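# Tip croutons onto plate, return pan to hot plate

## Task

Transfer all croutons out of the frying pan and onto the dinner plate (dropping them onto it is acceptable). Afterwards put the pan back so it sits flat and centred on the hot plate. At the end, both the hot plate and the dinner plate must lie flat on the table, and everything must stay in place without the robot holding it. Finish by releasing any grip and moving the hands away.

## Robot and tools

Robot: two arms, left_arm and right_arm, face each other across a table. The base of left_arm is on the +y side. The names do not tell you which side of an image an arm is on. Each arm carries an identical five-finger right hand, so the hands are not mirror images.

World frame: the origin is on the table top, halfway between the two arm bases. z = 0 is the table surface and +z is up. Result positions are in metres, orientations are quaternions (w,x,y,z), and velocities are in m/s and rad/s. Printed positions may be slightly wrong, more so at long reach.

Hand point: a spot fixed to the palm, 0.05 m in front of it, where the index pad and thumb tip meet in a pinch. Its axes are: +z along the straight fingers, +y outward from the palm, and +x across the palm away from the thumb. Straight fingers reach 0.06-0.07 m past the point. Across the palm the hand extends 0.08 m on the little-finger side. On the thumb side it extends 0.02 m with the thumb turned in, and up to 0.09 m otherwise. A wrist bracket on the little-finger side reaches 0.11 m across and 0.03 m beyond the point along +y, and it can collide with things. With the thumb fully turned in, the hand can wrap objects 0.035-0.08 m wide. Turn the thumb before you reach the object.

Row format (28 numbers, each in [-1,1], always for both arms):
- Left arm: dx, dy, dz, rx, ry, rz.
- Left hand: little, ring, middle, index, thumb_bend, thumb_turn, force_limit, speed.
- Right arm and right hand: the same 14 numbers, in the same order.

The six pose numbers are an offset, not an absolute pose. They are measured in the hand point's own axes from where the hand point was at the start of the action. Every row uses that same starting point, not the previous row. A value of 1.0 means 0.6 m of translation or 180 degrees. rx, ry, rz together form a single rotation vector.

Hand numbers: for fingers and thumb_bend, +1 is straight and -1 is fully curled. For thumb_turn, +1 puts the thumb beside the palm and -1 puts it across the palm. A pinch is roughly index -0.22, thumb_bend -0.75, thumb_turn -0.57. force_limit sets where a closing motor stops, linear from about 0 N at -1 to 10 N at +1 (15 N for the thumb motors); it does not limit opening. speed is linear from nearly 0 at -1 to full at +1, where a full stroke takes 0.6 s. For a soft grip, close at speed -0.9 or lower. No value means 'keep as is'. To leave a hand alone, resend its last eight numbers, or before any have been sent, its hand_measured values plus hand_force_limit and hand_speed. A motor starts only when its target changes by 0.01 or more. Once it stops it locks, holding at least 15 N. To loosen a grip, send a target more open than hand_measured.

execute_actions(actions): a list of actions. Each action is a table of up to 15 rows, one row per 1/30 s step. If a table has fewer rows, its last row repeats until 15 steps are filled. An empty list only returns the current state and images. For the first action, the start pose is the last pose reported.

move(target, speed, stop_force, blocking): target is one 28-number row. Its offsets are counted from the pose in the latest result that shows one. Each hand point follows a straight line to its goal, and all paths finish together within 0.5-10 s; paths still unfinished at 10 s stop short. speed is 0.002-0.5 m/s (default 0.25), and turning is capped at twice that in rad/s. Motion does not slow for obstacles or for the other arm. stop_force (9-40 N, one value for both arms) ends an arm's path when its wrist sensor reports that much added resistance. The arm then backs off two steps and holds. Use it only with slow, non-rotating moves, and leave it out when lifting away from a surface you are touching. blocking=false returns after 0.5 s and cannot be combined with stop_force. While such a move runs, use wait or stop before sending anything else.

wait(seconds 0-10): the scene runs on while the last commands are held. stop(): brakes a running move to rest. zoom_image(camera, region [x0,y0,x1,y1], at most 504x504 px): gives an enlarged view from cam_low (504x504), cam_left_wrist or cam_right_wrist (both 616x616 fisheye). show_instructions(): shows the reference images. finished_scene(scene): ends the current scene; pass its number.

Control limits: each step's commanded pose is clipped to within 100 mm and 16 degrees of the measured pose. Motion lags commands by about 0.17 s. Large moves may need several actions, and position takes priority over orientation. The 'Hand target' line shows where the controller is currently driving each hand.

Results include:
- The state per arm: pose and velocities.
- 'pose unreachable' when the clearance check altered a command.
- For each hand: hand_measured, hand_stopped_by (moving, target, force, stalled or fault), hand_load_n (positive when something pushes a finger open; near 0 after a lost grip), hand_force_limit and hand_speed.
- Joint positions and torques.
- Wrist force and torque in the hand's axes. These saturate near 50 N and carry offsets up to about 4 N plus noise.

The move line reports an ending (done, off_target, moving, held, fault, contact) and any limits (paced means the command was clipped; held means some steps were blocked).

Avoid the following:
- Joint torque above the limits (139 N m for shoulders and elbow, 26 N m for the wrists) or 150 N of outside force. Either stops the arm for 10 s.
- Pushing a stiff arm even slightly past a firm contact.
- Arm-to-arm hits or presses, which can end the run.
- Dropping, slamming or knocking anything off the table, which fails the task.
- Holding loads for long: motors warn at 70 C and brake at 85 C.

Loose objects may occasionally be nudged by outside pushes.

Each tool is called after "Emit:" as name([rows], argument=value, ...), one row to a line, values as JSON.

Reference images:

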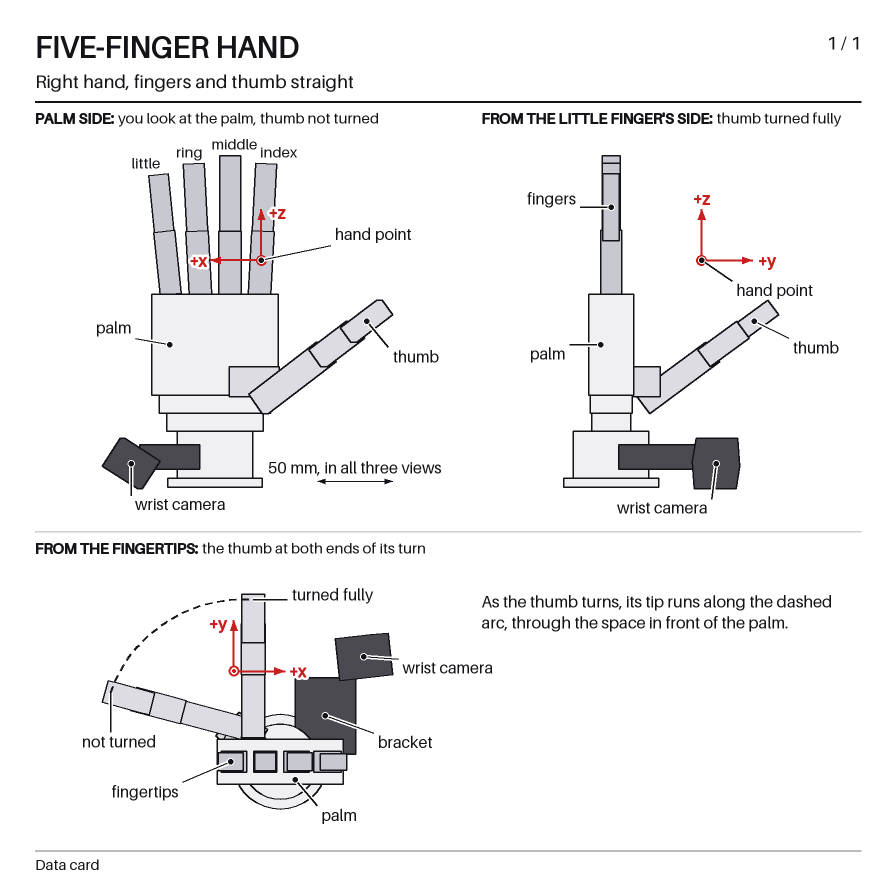

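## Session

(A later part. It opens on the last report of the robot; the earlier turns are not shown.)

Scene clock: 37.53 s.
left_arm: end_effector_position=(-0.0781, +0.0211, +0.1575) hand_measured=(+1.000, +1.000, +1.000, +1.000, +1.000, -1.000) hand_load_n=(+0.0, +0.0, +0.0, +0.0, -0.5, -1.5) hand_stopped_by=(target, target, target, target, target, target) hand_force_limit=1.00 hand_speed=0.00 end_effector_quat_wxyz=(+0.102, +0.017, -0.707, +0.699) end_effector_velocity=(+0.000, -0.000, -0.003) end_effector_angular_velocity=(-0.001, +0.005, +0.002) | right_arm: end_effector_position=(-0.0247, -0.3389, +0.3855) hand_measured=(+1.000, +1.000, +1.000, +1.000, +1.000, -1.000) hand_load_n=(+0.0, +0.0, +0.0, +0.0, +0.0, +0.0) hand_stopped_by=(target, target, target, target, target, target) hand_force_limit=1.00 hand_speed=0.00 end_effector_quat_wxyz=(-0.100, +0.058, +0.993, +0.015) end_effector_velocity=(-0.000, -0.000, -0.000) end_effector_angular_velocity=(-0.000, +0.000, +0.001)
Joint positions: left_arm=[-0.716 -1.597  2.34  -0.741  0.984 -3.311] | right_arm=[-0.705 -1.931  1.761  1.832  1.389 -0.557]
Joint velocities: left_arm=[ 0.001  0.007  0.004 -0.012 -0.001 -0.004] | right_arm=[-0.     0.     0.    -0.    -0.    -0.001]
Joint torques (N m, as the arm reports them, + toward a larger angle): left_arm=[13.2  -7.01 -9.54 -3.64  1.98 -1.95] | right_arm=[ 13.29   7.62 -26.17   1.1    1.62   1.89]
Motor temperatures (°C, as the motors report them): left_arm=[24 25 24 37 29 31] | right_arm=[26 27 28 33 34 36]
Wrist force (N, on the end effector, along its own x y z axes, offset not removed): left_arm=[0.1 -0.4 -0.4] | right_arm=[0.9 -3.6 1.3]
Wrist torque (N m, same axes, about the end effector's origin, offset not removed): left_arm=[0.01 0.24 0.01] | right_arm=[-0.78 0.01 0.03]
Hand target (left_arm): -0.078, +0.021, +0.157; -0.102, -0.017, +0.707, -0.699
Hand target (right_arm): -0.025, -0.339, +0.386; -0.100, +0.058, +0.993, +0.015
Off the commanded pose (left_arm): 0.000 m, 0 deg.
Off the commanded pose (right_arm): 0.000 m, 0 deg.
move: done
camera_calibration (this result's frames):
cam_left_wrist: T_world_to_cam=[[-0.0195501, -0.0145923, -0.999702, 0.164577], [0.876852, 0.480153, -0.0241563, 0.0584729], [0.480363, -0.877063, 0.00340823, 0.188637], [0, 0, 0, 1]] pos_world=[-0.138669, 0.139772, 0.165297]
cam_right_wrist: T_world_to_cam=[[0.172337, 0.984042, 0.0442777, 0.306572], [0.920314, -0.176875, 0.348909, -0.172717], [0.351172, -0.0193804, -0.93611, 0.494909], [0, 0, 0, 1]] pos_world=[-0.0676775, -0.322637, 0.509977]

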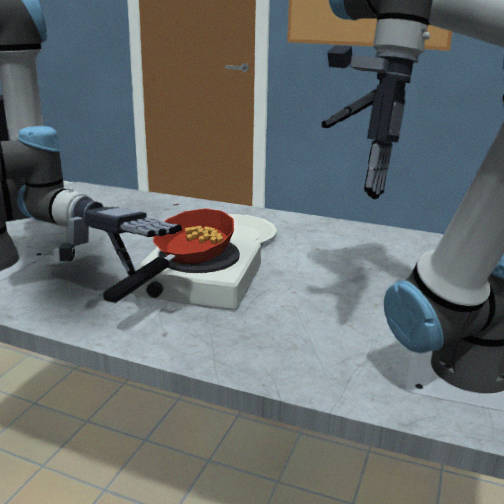

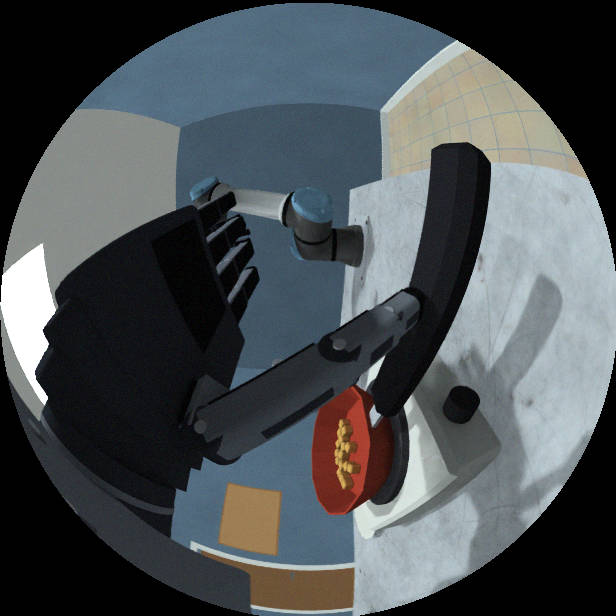

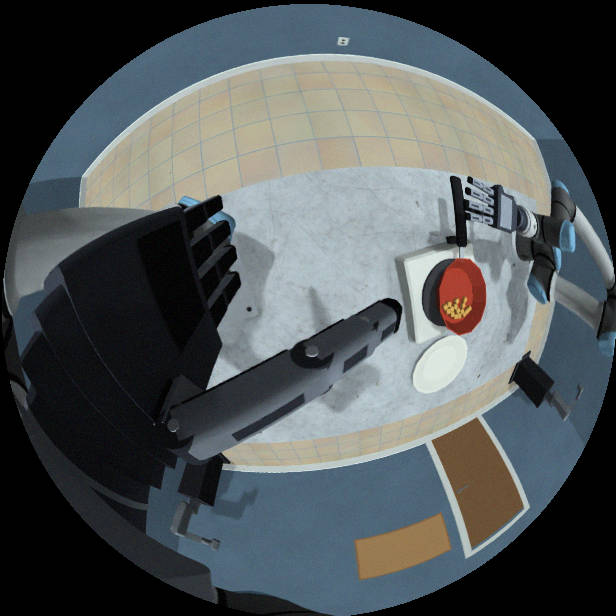

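Thumb hit it. Up, back, down, forward.

Emit:
move(target=[0.01,-0.06,0,0,0,0,1,1,1,1,1,-1,1,0,0,0,0,0,0,0,1,1,1,1,1,-1,1,0], speed=0.04)

Emit:
move(target=[0,0,-0.075,0,0,0,1,1,1,1,1,-1,1,0,0,0,0,0,0,0,1,1,1,1,1,-1,1,0], speed=0.1)

Emit:
move(target=[-0.024,0.14,0,0,0,0,1,1,1,1,1,-1,1,0,0,0,0,0,0,0,1,1,1,1,1,-1,1,0], speed=0.08)

Emit:
move(target=[0,0.012,0.075,0,0,0,1,1,1,1,1,-1,1,0,0,0,0,0,0,0,1,1,1,1,1,-1,1,0], speed=0.05)

Emit:
zoom_image(camera="cam_low", region=[40,180,280,340])

Scene clock: 40.83 s.
left_arm: end_effector_position=(-0.0780, +0.0211, +0.1936) hand_measured=(+1.000, +1.000, +1.000, +1.000, +1.000, -1.000) hand_load_n=(+0.0, +0.0, +0.0, +0.0, -0.5, +1.0) hand_stopped_by=(target, target, target, target, target, target) hand_force_limit=1.00 hand_speed=0.00 end_effector_quat_wxyz=(+0.102, +0.017, -0.707, +0.699) end_effector_velocity=(-0.000, +0.000, +0.003) end_effector_angular_velocity=(+0.001, -0.001, -0.000) | right_arm: end_effector_position=(-0.0247, -0.3389, +0.3855) hand_measured=(+1.000, +1.000, +1.000, +1.000, +1.000, -1.000) hand_load_n=(+0.0, +0.0, +0.0, +0.0, +0.0, +0.0) hand_stopped_by=(target, target, target, target, target, target) hand_force_limit=1.00 hand_speed=0.00 end_effector_quat_wxyz=(-0.100, +0.058, +0.993, +0.015) end_effector_velocity=(-0.000, +0.000, -0.000) end_effector_angular_velocity=(+0.000, +0.001, +0.000)
Joint positions: left_arm=[-0.716 -1.67   2.288 -0.616  0.985 -3.31 ] | right_arm=[-0.705 -1.931  1.761  1.832  1.389 -0.557]
Joint velocities: left_arm=[-0.    -0.005 -0.005  0.012 -0.    -0.   ] | right_arm=[-0.    -0.     0.001 -0.    -0.001 -0.001]
Joint torques (N m, as the arm reports them, + toward a larger angle): left_arm=[  4.4  -17.64 -22.1    0.76   0.96  -1.14] | right_arm=[ 13.     7.84 -25.57   1.06   1.5    1.65]
Motor temperatures (°C, as the motors report them): left_arm=[24 25 24 37 29 31] | right_arm=[26 27 28 33 34 36]
Wrist force (N, on the end effector, along its own x y z axes, offset not removed): left_arm=[-1.3 -1.2 -0.6] | right_arm=[-0.1 -5.6 0.2]
Wrist torque (N m, same axes, about the end effector's origin, offset not removed): left_arm=[-0.16 0.36 0.07] | right_arm=[-1.01 0.22 -0.12]
Hand target (left_arm): -0.078, +0.021, +0.194; -0.102, -0.017, +0.707, -0.699
Hand target (right_arm): -0.025, -0.339, +0.386; -0.100, +0.058, +0.993, +0.015
Off the commanded pose (left_arm): 0.000 m, 0 deg.
Off the commanded pose (right_arm): 0.000 m, 0 deg.
move: done
camera_calibration (this result's frames):
cam_left_wrist: T_world_to_cam=[[-0.0193134, -0.0147373, -0.999705, 0.200647], [0.876853, 0.480159, -0.0240184, 0.0592261], [0.480371, -0.877058, 0.00364897, 0.188377], [0, 0, 0, 1]] pos_world=[-0.138548, 0.139737, 0.201323]
cam_right_wrist: T_world_to_cam=[[0.172336, 0.984042, 0.0442779, 0.306571], [0.920314, -0.176875, 0.348909, -0.172717], [0.351173, -0.0193801, -0.93611, 0.494909], [0, 0, 0, 1]] pos_world=[-0.0676775, -0.322637, 0.509977]

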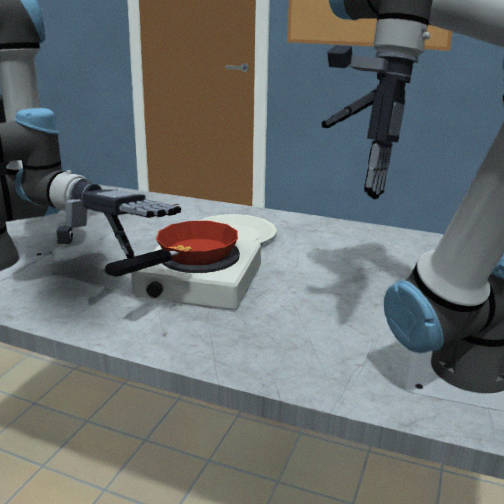

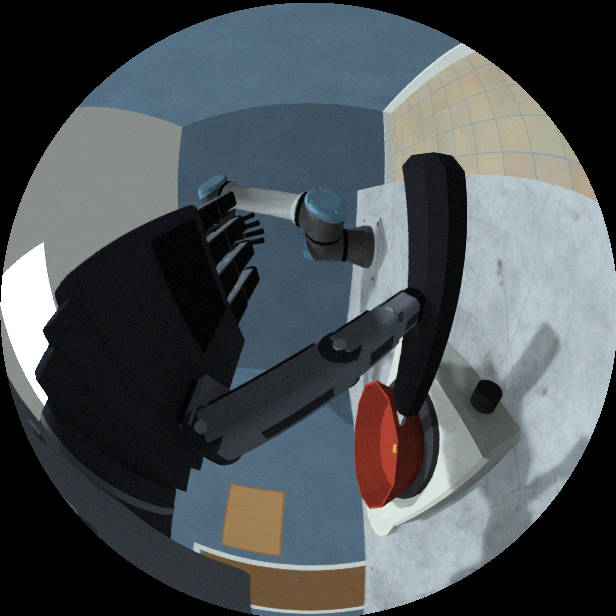

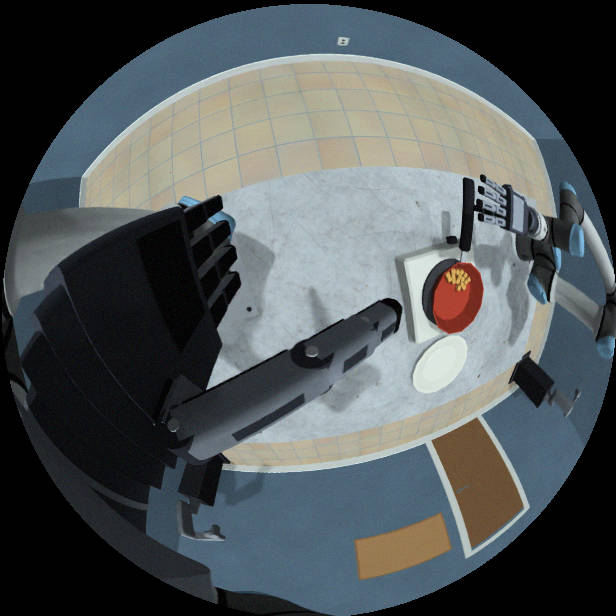

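Scene clock: 41.87 s.
left_arm: end_effector_position=(-0.0726, +0.0653, +0.1935) hand_measured=(+1.000, +1.000, +1.000, +1.000, +1.000, -1.000) hand_load_n=(+0.0, +0.0, +0.0, +0.0, -1.0, +0.5) hand_stopped_by=(target, target, target, target, target, target) hand_force_limit=1.00 hand_speed=0.00 end_effector_quat_wxyz=(+0.102, +0.017, -0.707, +0.699) end_effector_velocity=(-0.000, +0.003, +0.000) end_effector_angular_velocity=(-0.000, -0.002, -0.001) | right_arm: end_effector_position=(-0.0247, -0.3389, +0.3855) hand_measured=(+1.000, +1.000, +1.000, +1.000, +1.000, -1.000) hand_load_n=(+0.0, +0.0, +0.0, +0.0, +0.0, +0.0) hand_stopped_by=(target, target, target, target, target, target) hand_force_limit=1.00 hand_speed=0.00 end_effector_quat_wxyz=(-0.100, +0.058, +0.993, +0.015) end_effector_velocity=(-0.000, -0.000, -0.000) end_effector_angular_velocity=(-0.000, -0.000, +0.001)
Joint positions: left_arm=[-0.82  -1.804  2.393 -0.587  0.88  -3.31 ] | right_arm=[-0.705 -1.931  1.761  1.832  1.389 -0.557]
Joint velocities: left_arm=[-0.011 -0.01   0.006  0.004 -0.01   0.002] | right_arm=[-0.    -0.     0.    -0.     0.    -0.001]
Joint torques (N m, as the arm reports them, + toward a larger angle): left_arm=[-15.88 -15.34  -9.15   0.94  -2.23   2.63] | right_arm=[ 13.01   7.86 -25.85   1.21   1.54   1.68]
Motor temperatures (°C, as the motors report them): left_arm=[24 25 24 37 29 31] | right_arm=[26 27 28 33 34 36]
Wrist force (N, on the end effector, along its own x y z axes, offset not removed): left_arm=[-3.3 0.0 0.4] | right_arm=[-2.0 -2.5 0.4]
Wrist torque (N m, same axes, about the end effector's origin, offset not removed): left_arm=[0.00 0.55 0.05] | right_arm=[-0.50 0.45 -0.17]
Hand target (left_arm): -0.073, +0.066, +0.194; -0.102, -0.017, +0.707, -0.699
Hand target (right_arm): -0.025, -0.339, +0.386; -0.100, +0.058, +0.993, +0.015
Off the commanded pose (left_arm): 0.000 m, 0 deg.
Off the commanded pose (right_arm): 0.000 m, 0 deg.
move: done
camera_calibration (this result's frames):
cam_left_wrist: T_world_to_cam=[[-0.0192935, -0.01483, -0.999704, 0.201302], [0.876914, 0.480046, -0.024045, 0.0332549], [0.48026, -0.877118, 0.00374288, 0.22454], [0, 0, 0, 1]] pos_world=[-0.133116, 0.18397, 0.201201]
cam_right_wrist: T_world_to_cam=[[0.172337, 0.984042, 0.0442777, 0.306572], [0.920314, -0.176875, 0.348909, -0.172717], [0.351172, -0.0193803, -0.93611, 0.494909], [0, 0, 0, 1]] pos_world=[-0.0676775, -0.322637, 0.509977]

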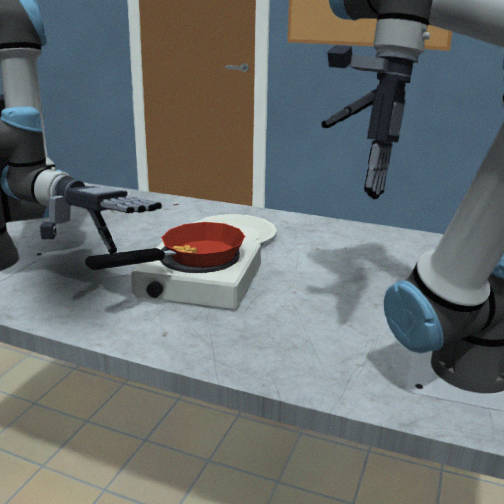

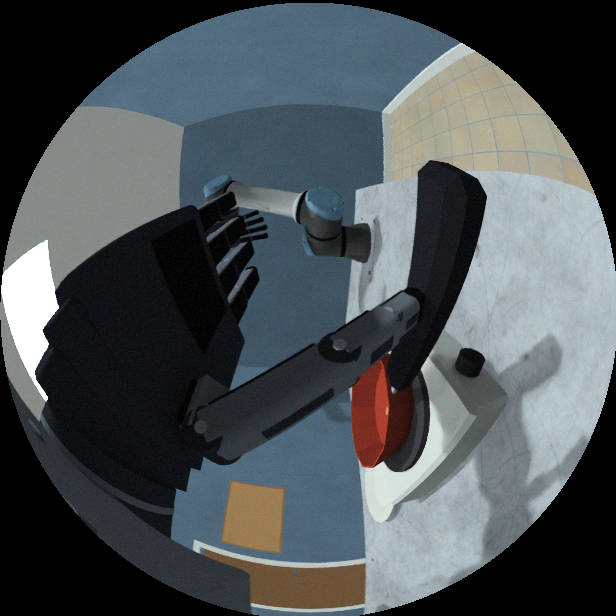

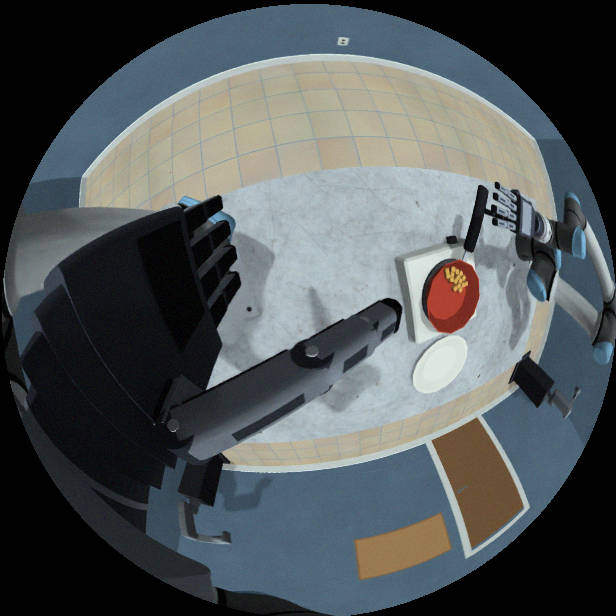

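Scene clock: 43.47 s.
left_arm: end_effector_position=(-0.0723, +0.0654, +0.1087) hand_measured=(+1.000, +1.000, +1.000, +1.000, +1.000, -1.000) hand_load_n=(+0.0, +0.0, +0.0, +0.0, +0.0, +0.0) hand_stopped_by=(target, target, target, target, target, target) hand_force_limit=1.00 hand_speed=0.00 end_effector_quat_wxyz=(+0.102, +0.017, -0.708, +0.699) end_effector_velocity=(-0.001, -0.001, -0.002) end_effector_angular_velocity=(-0.002, +0.000, -0.001) | right_arm: end_effector_position=(-0.0247, -0.3389, +0.3855) hand_measured=(+1.000, +1.000, +1.000, +1.000, +1.000, -1.000) hand_load_n=(+0.0, +0.0, +0.0, +0.0, +0.0, +0.0) hand_stopped_by=(target, target, target, target, target, target) hand_force_limit=1.00 hand_speed=0.00 end_effector_quat_wxyz=(-0.100, +0.058, +0.993, +0.015) end_effector_velocity=(+0.000, -0.000, -0.000) end_effector_angular_velocity=(-0.001, -0.000, +0.001)
Joint positions: left_arm=[-0.82  -1.588  2.516 -0.926  0.88  -3.311] | right_arm=[-0.705 -1.931  1.761  1.832  1.389 -0.557]
Joint velocities: left_arm=[ 0.001  0.011  0.003 -0.016  0.002  0.002] | right_arm=[ 0.     0.     0.    -0.     0.001 -0.001]
Joint torques (N m, as the arm reports them, + toward a larger angle): left_arm=[12.88 -3.74 -5.99 -4.14  2.26  2.22] | right_arm=[ 12.75   7.77 -26.25   1.28   1.6    1.59]
Motor temperatures (°C, as the motors report them): left_arm=[24 25 24 37 29 31] | right_arm=[26 27 28 33 34 36]
Wrist force (N, on the end effector, along its own x y z axes, offset not removed): left_arm=[-0.3 1.0 -0.1] | right_arm=[-1.6 -4.3 -3.7]
Wrist torque (N m, same axes, about the end effector's origin, offset not removed): left_arm=[0.05 0.14 0.06] | right_arm=[-0.56 0.35 -0.16]
Hand target (left_arm): -0.072, +0.065, +0.108; -0.102, -0.017, +0.707, -0.699
Hand target (right_arm): -0.025, -0.339, +0.386; -0.100, +0.058, +0.993, +0.015
Off the commanded pose (left_arm): 0.000 m, 0 deg.
Off the commanded pose (right_arm): 0.000 m, 0 deg.
move: done
camera_calibration (this result's frames):
cam_left_wrist: T_world_to_cam=[[-0.0192928, -0.0145198, -0.999708, 0.116546], [0.876938, 0.480009, -0.0238952, 0.0309615], [0.480216, -0.877144, 0.00347222, 0.224835], [0, 0, 0, 1]] pos_world=[-0.132872, 0.184043, 0.116471]
cam_right_wrist: T_world_to_cam=[[0.172336, 0.984042, 0.0442778, 0.306571], [0.920314, -0.176875, 0.348909, -0.172717], [0.351173, -0.0193802, -0.93611, 0.494909], [0, 0, 0, 1]] pos_world=[-0.0676775, -0.322637, 0.509977]

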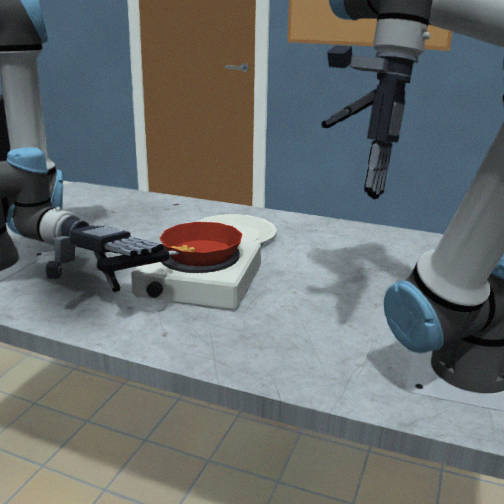

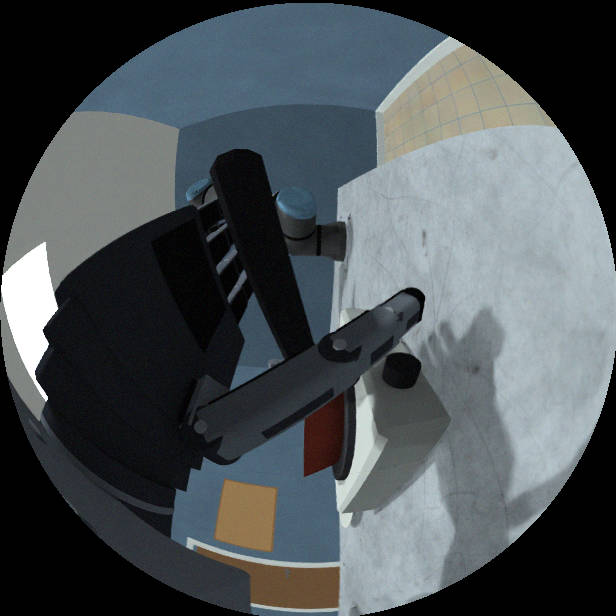

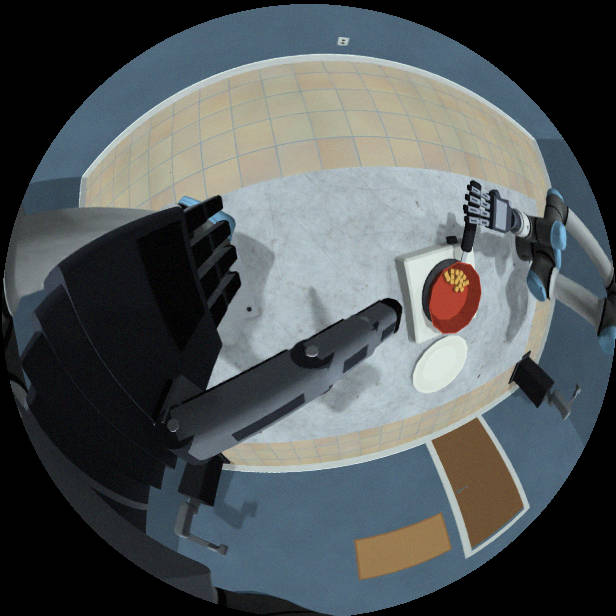

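Scene clock: 44.83 s.
left_arm: end_effector_position=(-0.0789, +0.0212, +0.1017) hand_measured=(+1.000, +1.000, +1.000, +1.000, +1.000, -1.000) hand_load_n=(+0.0, +0.0, +0.0, +0.0, +0.0, +0.0) hand_stopped_by=(target, target, target, target, target, target) hand_force_limit=1.00 hand_speed=0.00 end_effector_quat_wxyz=(+0.102, +0.017, -0.708, +0.699) end_effector_velocity=(-0.001, -0.003, -0.001) end_effector_angular_velocity=(+0.000, -0.000, -0.002) | right_arm: end_effector_position=(-0.0247, -0.3389, +0.3855) hand_measured=(+1.000, +1.000, +1.000, +1.000, +1.000, -1.000) hand_load_n=(+0.0, +0.0, +0.0, +0.0, +0.0, +0.0) hand_stopped_by=(target, target, target, target, target, target) hand_force_limit=1.00 hand_speed=0.00 end_effector_quat_wxyz=(-0.100, +0.058, +0.993, +0.015) end_effector_velocity=(+0.000, -0.000, +0.000) end_effector_angular_velocity=(-0.000, -0.001, -0.002)
Joint positions: left_arm=[-0.718 -1.456  2.403 -0.945  0.982 -3.311] | right_arm=[-0.705 -1.931  1.761  1.832  1.389 -0.557]
Joint velocities: left_arm=[ 0.005  0.008 -0.007 -0.001  0.007  0.   ] | right_arm=[-0.    -0.    -0.001  0.     0.001  0.002]
Joint torques (N m, as the arm reports them, + toward a larger angle): left_arm=[ 11.81 -10.64 -16.45  -3.3    1.94   1.34] | right_arm=[ 12.01   7.88 -25.78   1.28   1.58   1.55]
Motor temperatures (°C, as the motors report them): left_arm=[24 25 24 37 29 31] | right_arm=[26 27 28 33 34 36]
Wrist force (N, on the end effector, along its own x y z axes, offset not removed): left_arm=[1.1 0.3 0.6] | right_arm=[-1.0 -4.7 -0.3]
Wrist torque (N m, same axes, about the end effector's origin, offset not removed): left_arm=[0.02 0.03 0.12] | right_arm=[-0.76 0.24 -0.25]
Hand target (left_arm): -0.079, +0.021, +0.102; -0.102, -0.017, +0.708, -0.699
Hand target (right_arm): -0.025, -0.339, +0.386; -0.100, +0.058, +0.993, +0.015
Off the commanded pose (left_arm): 0.000 m, 0 deg.
Off the commanded pose (right_arm): 0.000 m, 0 deg.
move: done
camera_calibration (this result's frames):
cam_left_wrist: T_world_to_cam=[[-0.0193442, -0.0144168, -0.999709, 0.10877], [0.876912, 0.480057, -0.023891, 0.0577416], [0.480262, -0.877119, 0.00335596, 0.189324], [0, 0, 0, 1]] pos_world=[-0.139455, 0.139908, 0.109482]
cam_right_wrist: T_world_to_cam=[[0.172336, 0.984042, 0.0442779, 0.306571], [0.920314, -0.176875, 0.348909, -0.172718], [0.351173, -0.0193801, -0.93611, 0.494909], [0, 0, 0, 1]] pos_world=[-0.0676775, -0.322637, 0.509977]

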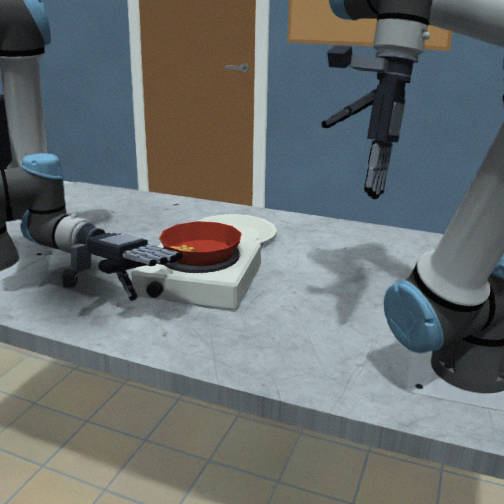

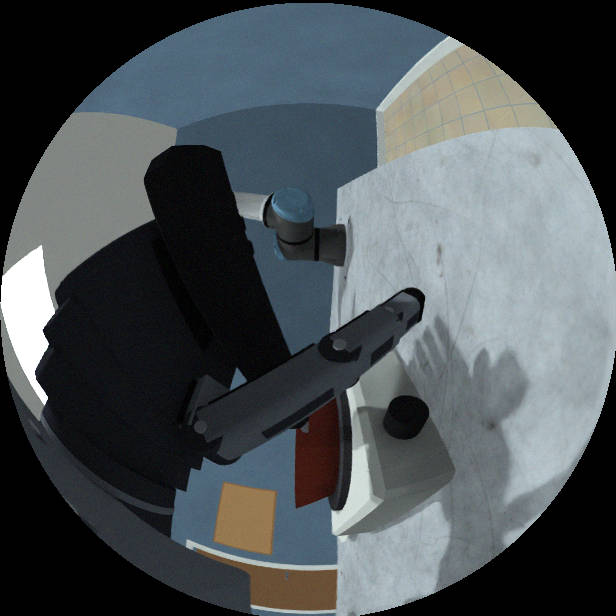

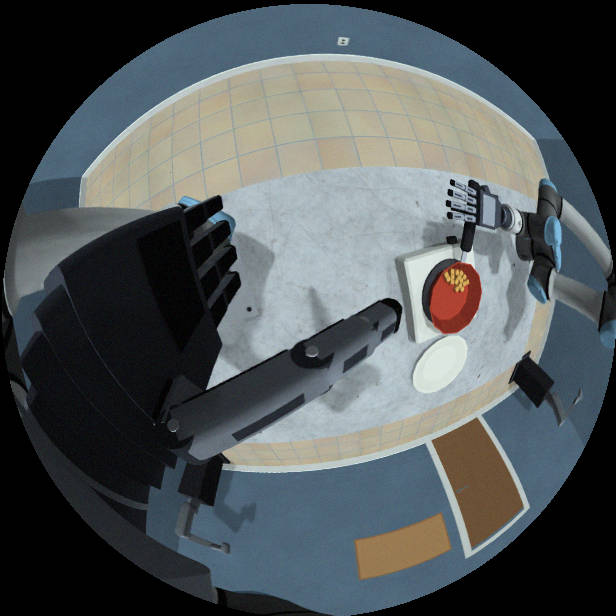

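Region (40, 180, 280, 340) of cam_low's 504x504 image, scaled by 2.100, with more detail than that image has.

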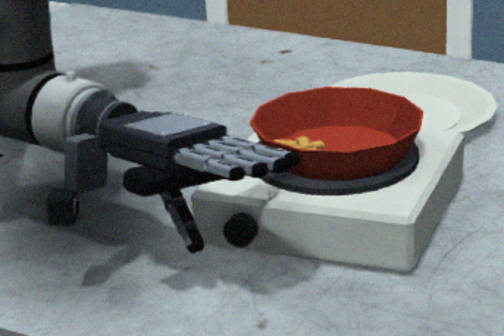

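Lucky. Close and lift.

Emit:
move(target=[0,0,0,0,0,0,-1,-1,-1,-1,1,-1,1,0,0,0,0,0,0,0,1,1,1,1,1,-1,1,0])

Emit:
move(target=[0,0,0,0,0,0,-1,-1,-1,-1,-1,-1,1,0,0,0,0,0,0,0,1,1,1,1,1,-1,1,0])

Emit:
move(target=[0.02,-0.12,0,0,0,0,-1,-1,-1,-1,-1,-1,1,0,0,0,0,0,0,0,1,1,1,1,1,-1,1,0], speed=0.05)

Scene clock: 47.47 s.
left_arm: end_effector_position=(-0.0789, +0.0212, +0.1017) hand_measured=(-1.000, -1.000, -1.000, -0.980, +1.000, -1.000) hand_load_n=(+0.0, +0.0, +0.0, +0.5, +0.0, +0.0) hand_stopped_by=(target, target, target, force, target, target) hand_force_limit=1.00 hand_speed=0.00 end_effector_quat_wxyz=(+0.102, +0.017, -0.708, +0.699) end_effector_velocity=(-0.000, -0.000, +0.000) end_effector_angular_velocity=(-0.000, +0.000, +0.000) | right_arm: end_effector_position=(-0.0247, -0.3389, +0.3855) hand_measured=(+1.000, +1.000, +1.000, +1.000, +1.000, -1.000) hand_load_n=(+0.0, +0.0, +0.0, +0.0, +0.0, +0.0) hand_stopped_by=(target, target, target, target, target, target) hand_force_limit=1.00 hand_speed=0.00 end_effector_quat_wxyz=(-0.100, +0.058, +0.993, +0.015) end_effector_velocity=(-0.000, -0.000, -0.000) end_effector_angular_velocity=(-0.000, +0.000, -0.001)
Joint positions: left_arm=[-0.718 -1.456  2.403 -0.945  0.982 -3.311] | right_arm=[-0.705 -1.931  1.761  1.832  1.389 -0.557]
Joint velocities: left_arm=[-0.     0.    -0.001 -0.    -0.001  0.   ] | right_arm=[-0.     0.     0.     0.    -0.     0.001]
Joint torques (N m, as the arm reports them, + toward a larger angle): left_arm=[-14.33 -21.87  -8.79   0.64  -1.75   2.67] | right_arm=[ 13.16   8.3  -25.63   1.15   1.59   1.7 ]
Motor temperatures (°C, as the motors report them): left_arm=[24 25 24 37 29 31] | right_arm=[26 27 28 33 34 36]
Wrist force (N, on the end effector, along its own x y z axes, offset not removed): left_arm=[-1.5 -0.7 -0.8] | right_arm=[0.9 0.5 -0.4]
Wrist torque (N m, same axes, about the end effector's origin, offset not removed): left_arm=[-0.03 0.36 0.02] | right_arm=[-0.08 0.03 0.09]
Hand target (left_arm): -0.079, +0.021, +0.102; -0.102, -0.017, +0.708, -0.699
Hand target (right_arm): -0.025, -0.339, +0.386; -0.100, +0.058, +0.993, +0.015
Off the commanded pose (left_arm): 0.000 m, 0 deg.
Off the commanded pose (right_arm): 0.000 m, 0 deg.
move: done
camera_calibration (this result's frames):
cam_left_wrist: T_world_to_cam=[[-0.0194232, -0.0144363, -0.999707, 0.108767], [0.876901, 0.480072, -0.0239697, 0.0577469], [0.480278, -0.87711, 0.00333466, 0.189332], [0, 0, 0, 1]] pos_world=[-0.139458, 0.139913, 0.109488]
cam_right_wrist: T_world_to_cam=[[0.172337, 0.984042, 0.0442779, 0.306571], [0.920314, -0.176875, 0.348909, -0.172717], [0.351172, -0.0193801, -0.93611, 0.494909], [0, 0, 0, 1]] pos_world=[-0.0676775, -0.322637, 0.509977]

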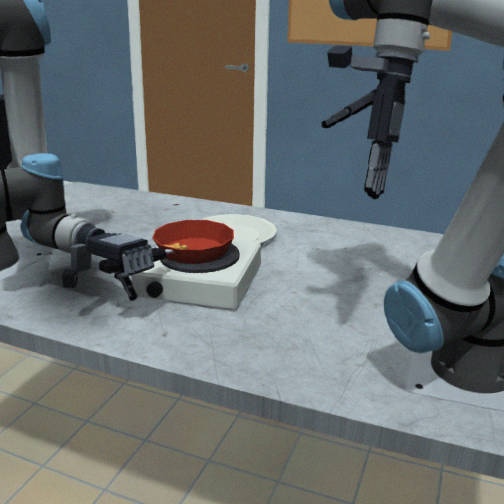

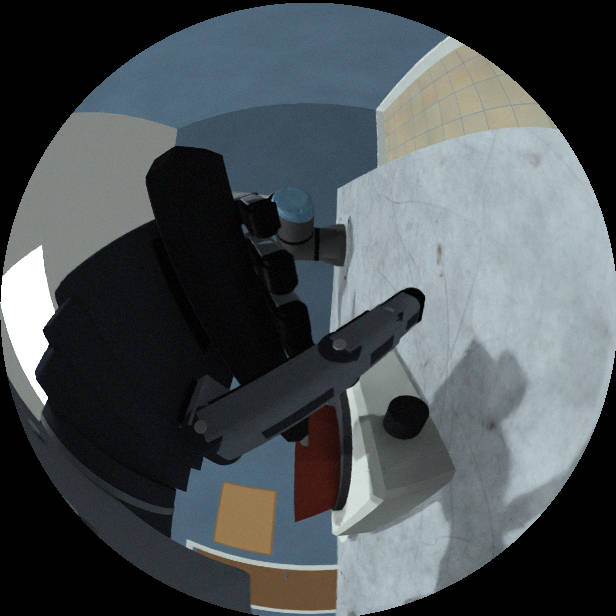

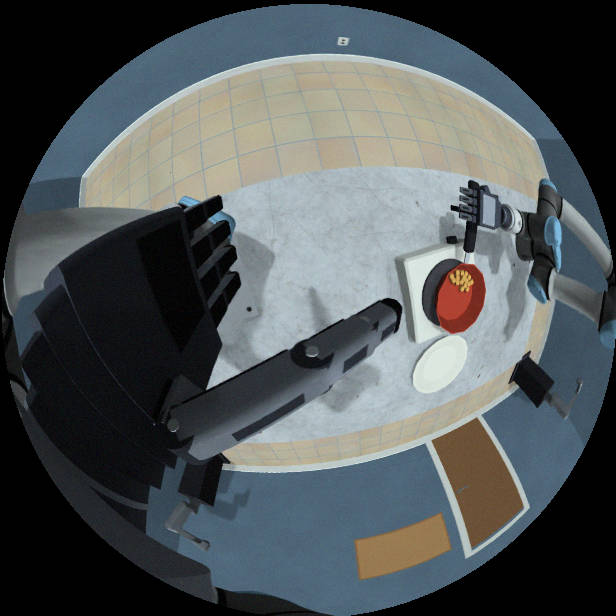

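Scene clock: 48.83 s.
left_arm: end_effector_position=(-0.0789, +0.0212, +0.1017) hand_measured=(-1.000, -1.000, -1.000, -0.980, -0.094, -1.000) hand_load_n=(+0.0, +0.0, -2.0, +0.5, +15.5, +4.5) hand_stopped_by=(target, target, target, force, force, target) hand_force_limit=1.00 hand_speed=0.00 end_effector_quat_wxyz=(+0.102, +0.017, -0.708, +0.699) end_effector_velocity=(-0.000, +0.000, +0.000) end_effector_angular_velocity=(-0.000, -0.000, -0.000) | right_arm: end_effector_position=(-0.0247, -0.3389, +0.3855) hand_measured=(+1.000, +1.000, +1.000, +1.000, +1.000, -1.000) hand_load_n=(+0.0, +0.0, +0.0, +0.0, +0.0, +0.0) hand_stopped_by=(target, target, target, target, target, target) hand_force_limit=1.00 hand_speed=0.00 end_effector_quat_wxyz=(-0.100, +0.058, +0.993, +0.015) end_effector_velocity=(-0.000, +0.000, +0.000) end_effector_angular_velocity=(+0.001, -0.000, -0.001)
Joint positions: left_arm=[-0.718 -1.456  2.403 -0.945  0.982 -3.311] | right_arm=[-0.705 -1.931  1.761  1.832  1.389 -0.557]
Joint velocities: left_arm=[-0. -0.  0. -0. -0.  0.] | right_arm=[ 0.    -0.    -0.001 -0.    -0.     0.001]
Joint torques (N m, as the arm reports them, + toward a larger angle): left_arm=[-14.83 -22.17  -7.87   0.51  -1.52   1.11] | right_arm=[ 13.15   7.48 -25.74   1.14   1.56   1.66]
Motor temperatures (°C, as the motors report them): left_arm=[24 25 24 37 29 31] | right_arm=[26 27 28 33 34 36]
Wrist force (N, on the end effector, along its own x y z axes, offset not removed): left_arm=[-1.1 0.8 -0.8] | right_arm=[0.0 -1.9 -1.3]
Wrist torque (N m, same axes, about the end effector's origin, offset not removed): left_arm=[-0.06 0.34 -0.13] | right_arm=[-0.32 0.07 0.02]
Hand target (left_arm): -0.079, +0.021, +0.102; -0.102, -0.017, +0.708, -0.699
Hand target (right_arm): -0.025, -0.339, +0.386; -0.100, +0.058, +0.993, +0.015
Off the commanded pose (left_arm): 0.000 m, 0 deg.
Off the commanded pose (right_arm): 0.000 m, 0 deg.
move: done
camera_calibration (this result's frames):
cam_left_wrist: T_world_to_cam=[[-0.0193972, -0.0144361, -0.999708, 0.108769], [0.876902, 0.480072, -0.0239468, 0.0577428], [0.480278, -0.87711, 0.003347, 0.18933], [0, 0, 0, 1]] pos_world=[-0.139456, 0.139913, 0.109486]
cam_right_wrist: T_world_to_cam=[[0.172337, 0.984042, 0.0442779, 0.306571], [0.920314, -0.176875, 0.348909, -0.172717], [0.351173, -0.0193802, -0.93611, 0.494909], [0, 0, 0, 1]] pos_world=[-0.0676775, -0.322637, 0.509977]

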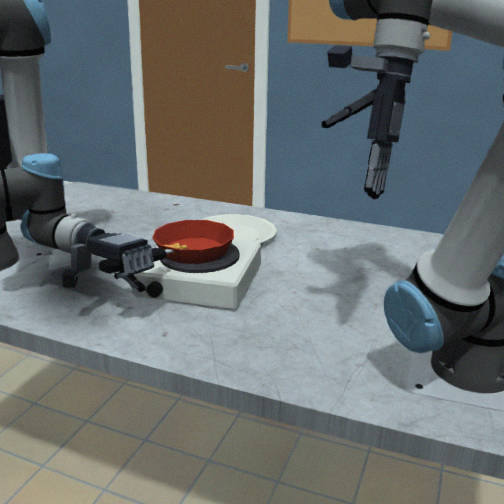

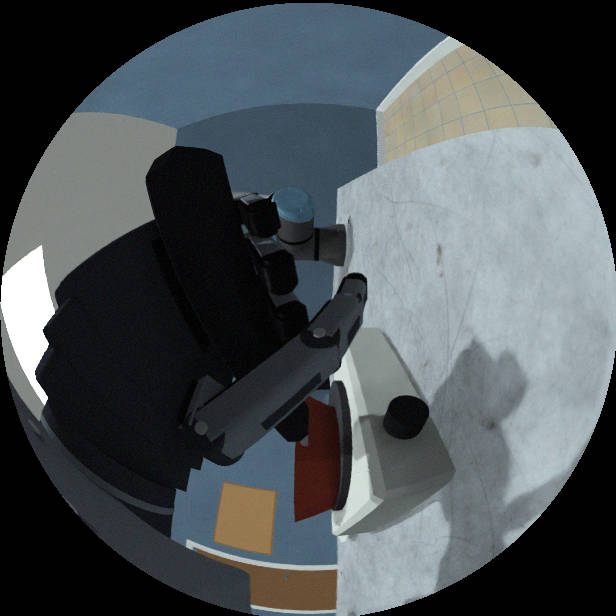

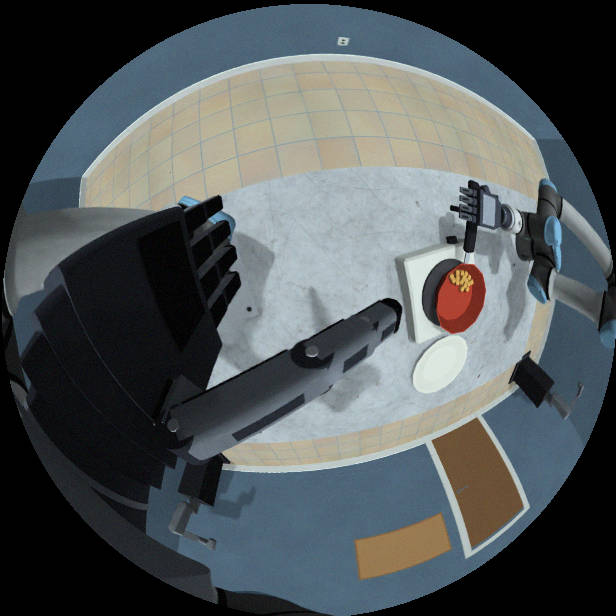

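Scene clock: 50.73 s.
left_arm: end_effector_position=(-0.0787, +0.0212, +0.1742) hand_measured=(-1.000, -1.000, -1.000, -0.980, -0.092, -1.000) hand_load_n=(+0.0, +0.0, -0.5, +0.0, +17.0, +4.5) hand_stopped_by=(target, target, target, force, force, target) hand_force_limit=1.00 hand_speed=0.00 end_effector_quat_wxyz=(+0.102, +0.017, -0.708, +0.699) end_effector_velocity=(+0.000, +0.000, +0.003) end_effector_angular_velocity=(+0.002, +0.001, +0.000) | right_arm: end_effector_position=(-0.0247, -0.3389, +0.3855) hand_measured=(+1.000, +1.000, +1.000, +1.000, +1.000, -1.000) hand_load_n=(+0.0, +0.0, +0.0, +0.0, +0.0, +0.0) hand_stopped_by=(target, target, target, target, target, target) hand_force_limit=1.00 hand_speed=0.00 end_effector_quat_wxyz=(-0.100, +0.058, +0.993, +0.015) end_effector_velocity=(-0.000, +0.000, -0.000) end_effector_angular_velocity=(-0.000, +0.001, +0.000)
Joint positions: left_arm=[-0.718 -1.632  2.316 -0.682  0.983 -3.31 ] | right_arm=[-0.705 -1.931  1.761  1.832  1.389 -0.557]
Joint velocities: left_arm=[ 0.    -0.007 -0.005  0.013 -0.    -0.002] | right_arm=[ 0.     0.     0.001 -0.    -0.    -0.   ]
Joint torques (N m, as the arm reports them, + toward a larger angle): left_arm=[ -1.15 -23.66 -25.74   0.94  -0.88  -1.4 ] | right_arm=[ 12.27   7.42 -25.88   1.05   1.6    1.73]
Motor temperatures (°C, as the motors report them): left_arm=[24 25 24 37 29 31] | right_arm=[26 27 28 33 34 36]
Wrist force (N, on the end effector, along its own x y z axes, offset not removed): left_arm=[-1.4 7.1 -1.4] | right_arm=[-0.4 -0.2 -1.7]
Wrist torque (N m, same axes, about the end effector's origin, offset not removed): left_arm=[0.64 0.28 -0.82] | right_arm=[-0.09 0.19 -0.06]
Hand target (left_arm): -0.079, +0.021, +0.175; -0.102, -0.017, +0.708, -0.699
Hand target (right_arm): -0.025, -0.339, +0.386; -0.100, +0.058, +0.993, +0.015
Off the commanded pose (left_arm): 0.001 m, 0 deg.
Off the commanded pose (right_arm): 0.000 m, 0 deg.
move: done
camera_calibration (this result's frames):
cam_left_wrist: T_world_to_cam=[[-0.0193064, -0.0145862, -0.999707, 0.181253], [0.876901, 0.480075, -0.0239393, 0.0593318], [0.480284, -0.877106, 0.00352213, 0.188904], [0, 0, 0, 1]] pos_world=[-0.139256, 0.139849, 0.181955]
cam_right_wrist: T_world_to_cam=[[0.172336, 0.984042, 0.044278, 0.306571], [0.920314, -0.176875, 0.348909, -0.172718], [0.351173, -0.01938, -0.93611, 0.494909], [0, 0, 0, 1]] pos_world=[-0.0676775, -0.322637, 0.509977]

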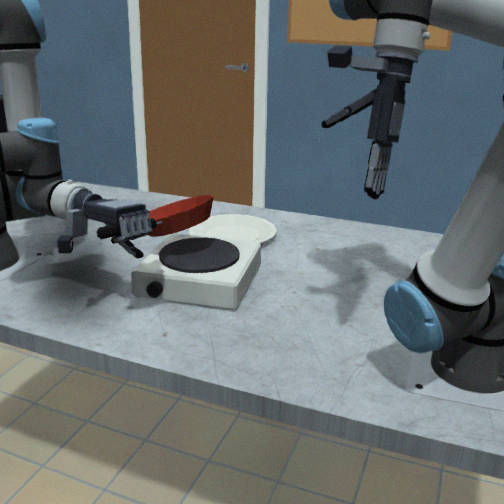

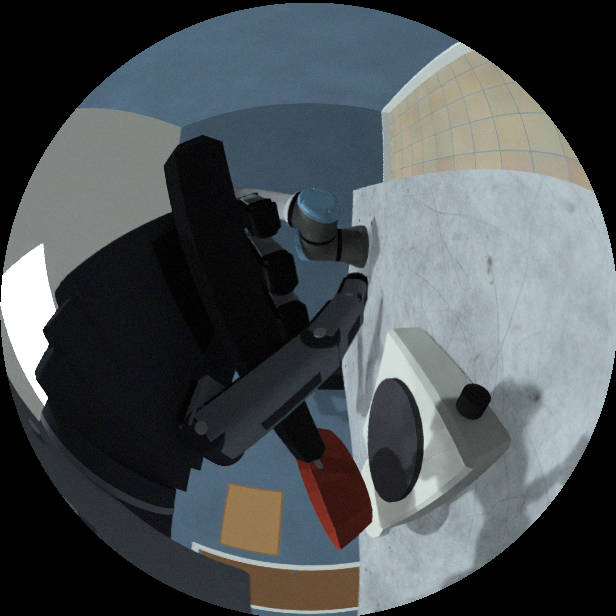

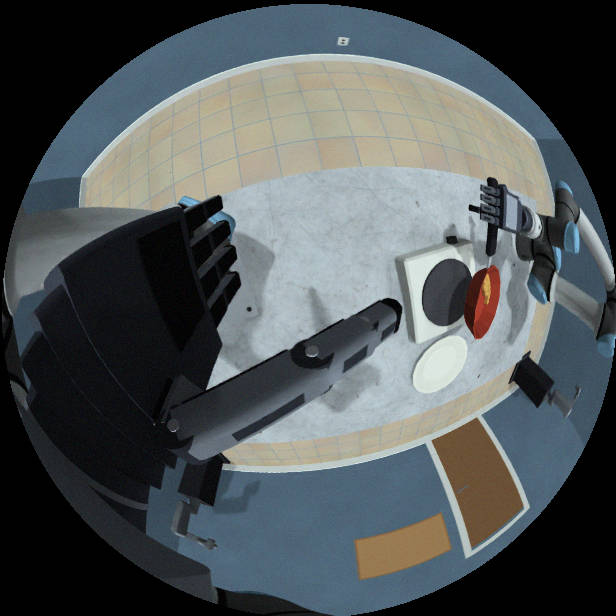

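Emit:
move(target=[-0.433,-0.287,0.043,0,0,-0.14,-1,-1,-1,-0.99,-0.98,-1,1,0,0,0,0,0,0,0,1,1,1,1,1,-1,1,0], speed=0.08)

Scene clock: 56.97 s.
left_arm: end_effector_position=(+0.1999, -0.0382, +0.3007) hand_measured=(-1.000, -1.000, -1.000, -0.990, -0.092, -1.000) hand_load_n=(+0.0, +0.0, -0.5, +1.0, +16.5, +4.5) hand_stopped_by=(target, target, target, target, force, target) hand_force_limit=1.00 hand_speed=0.00 end_effector_quat_wxyz=(+0.252, +0.171, -0.687, +0.660) end_effector_velocity=(+0.002, -0.001, +0.001) end_effector_angular_velocity=(+0.002, +0.004, -0.002) | right_arm: end_effector_position=(-0.0247, -0.3389, +0.3855) hand_measured=(+1.000, +1.000, +1.000, +1.000, +1.000, -1.000) hand_load_n=(+0.0, +0.0, +0.0, +0.0, +0.0, +0.0) hand_stopped_by=(target, target, target, target, target, target) hand_force_limit=1.00 hand_speed=0.00 end_effector_quat_wxyz=(-0.100, +0.058, +0.993, +0.015) end_effector_velocity=(+0.000, +0.000, +0.000) end_effector_angular_velocity=(-0.000, -0.000, -0.001)
Joint positions: left_arm=[ 0.238 -1.497  1.803 -0.305  1.938 -3.75 ] | right_arm=[-0.705 -1.931  1.761  1.832  1.389 -0.557]
Joint velocities: left_arm=[ 0.007  0.005 -0.008  0.005  0.009 -0.004] | right_arm=[-0.     0.    -0.001  0.     0.     0.001]
Joint torques (N m, as the arm reports them, + toward a larger angle): left_arm=[ 14.2  -16.83 -26.26  -0.81   2.22  -1.42] | right_arm=[ 12.81   7.46 -26.29   1.07   1.61   1.67]
Motor temperatures (°C, as the motors report them): left_arm=[24 25 24 37 29 31] | right_arm=[26 27 28 33 34 36]
Wrist force (N, on the end effector, along its own x y z axes, offset not removed): left_arm=[-3.9 4.9 -1.1] | right_arm=[-1.9 -1.8 -0.1]
Wrist torque (N m, same axes, about the end effector's origin, offset not removed): left_arm=[0.34 0.59 -0.75] | right_arm=[-0.43 0.35 -0.14]
Hand target (left_arm): +0.200, -0.038, +0.301; -0.252, -0.171, +0.687, -0.660
Hand target (right_arm): -0.025, -0.339, +0.386; -0.100, +0.058, +0.993, +0.015
Off the commanded pose (left_arm): 0.001 m, 0 deg.
Off the commanded pose (right_arm): 0.000 m, 0 deg.
move: done
camera_calibration (this result's frames):
cam_left_wrist: T_world_to_cam=[[-0.441229, 0.036463, -0.896653, 0.367527], [0.789152, 0.491489, -0.368343, -0.0318917], [0.427265, -0.87012, -0.245634, 0.0883795], [0, 0, 0, 1]] pos_world=[0.14957, 0.0791741, 0.339506]
cam_right_wrist: T_world_to_cam=[[0.172337, 0.984042, 0.0442778, 0.306571], [0.920314, -0.176875, 0.348908, -0.172717], [0.351172, -0.0193802, -0.93611, 0.494909], [0, 0, 0, 1]] pos_world=[-0.0676775, -0.322637, 0.509977]

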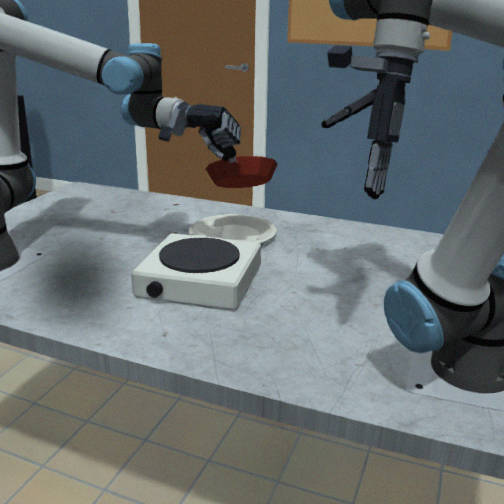

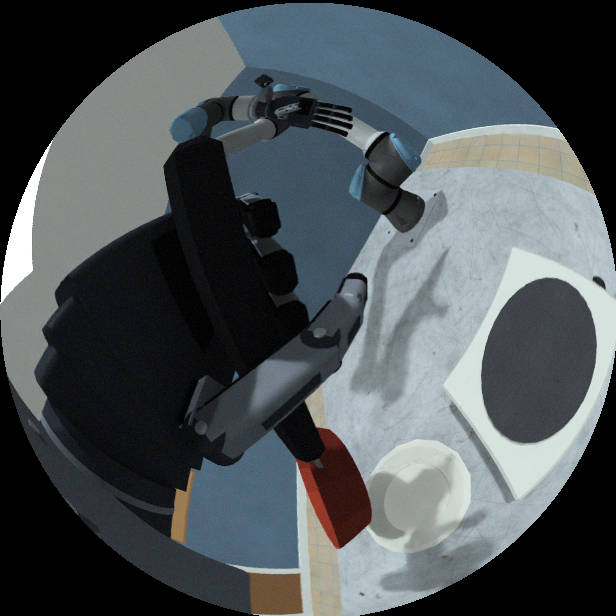

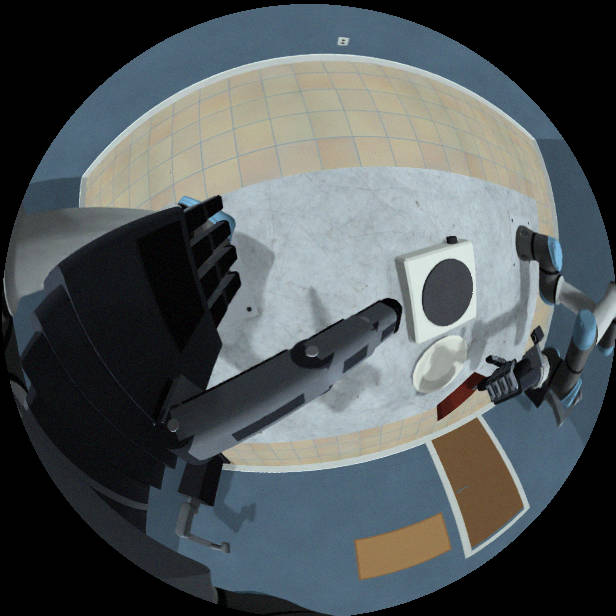

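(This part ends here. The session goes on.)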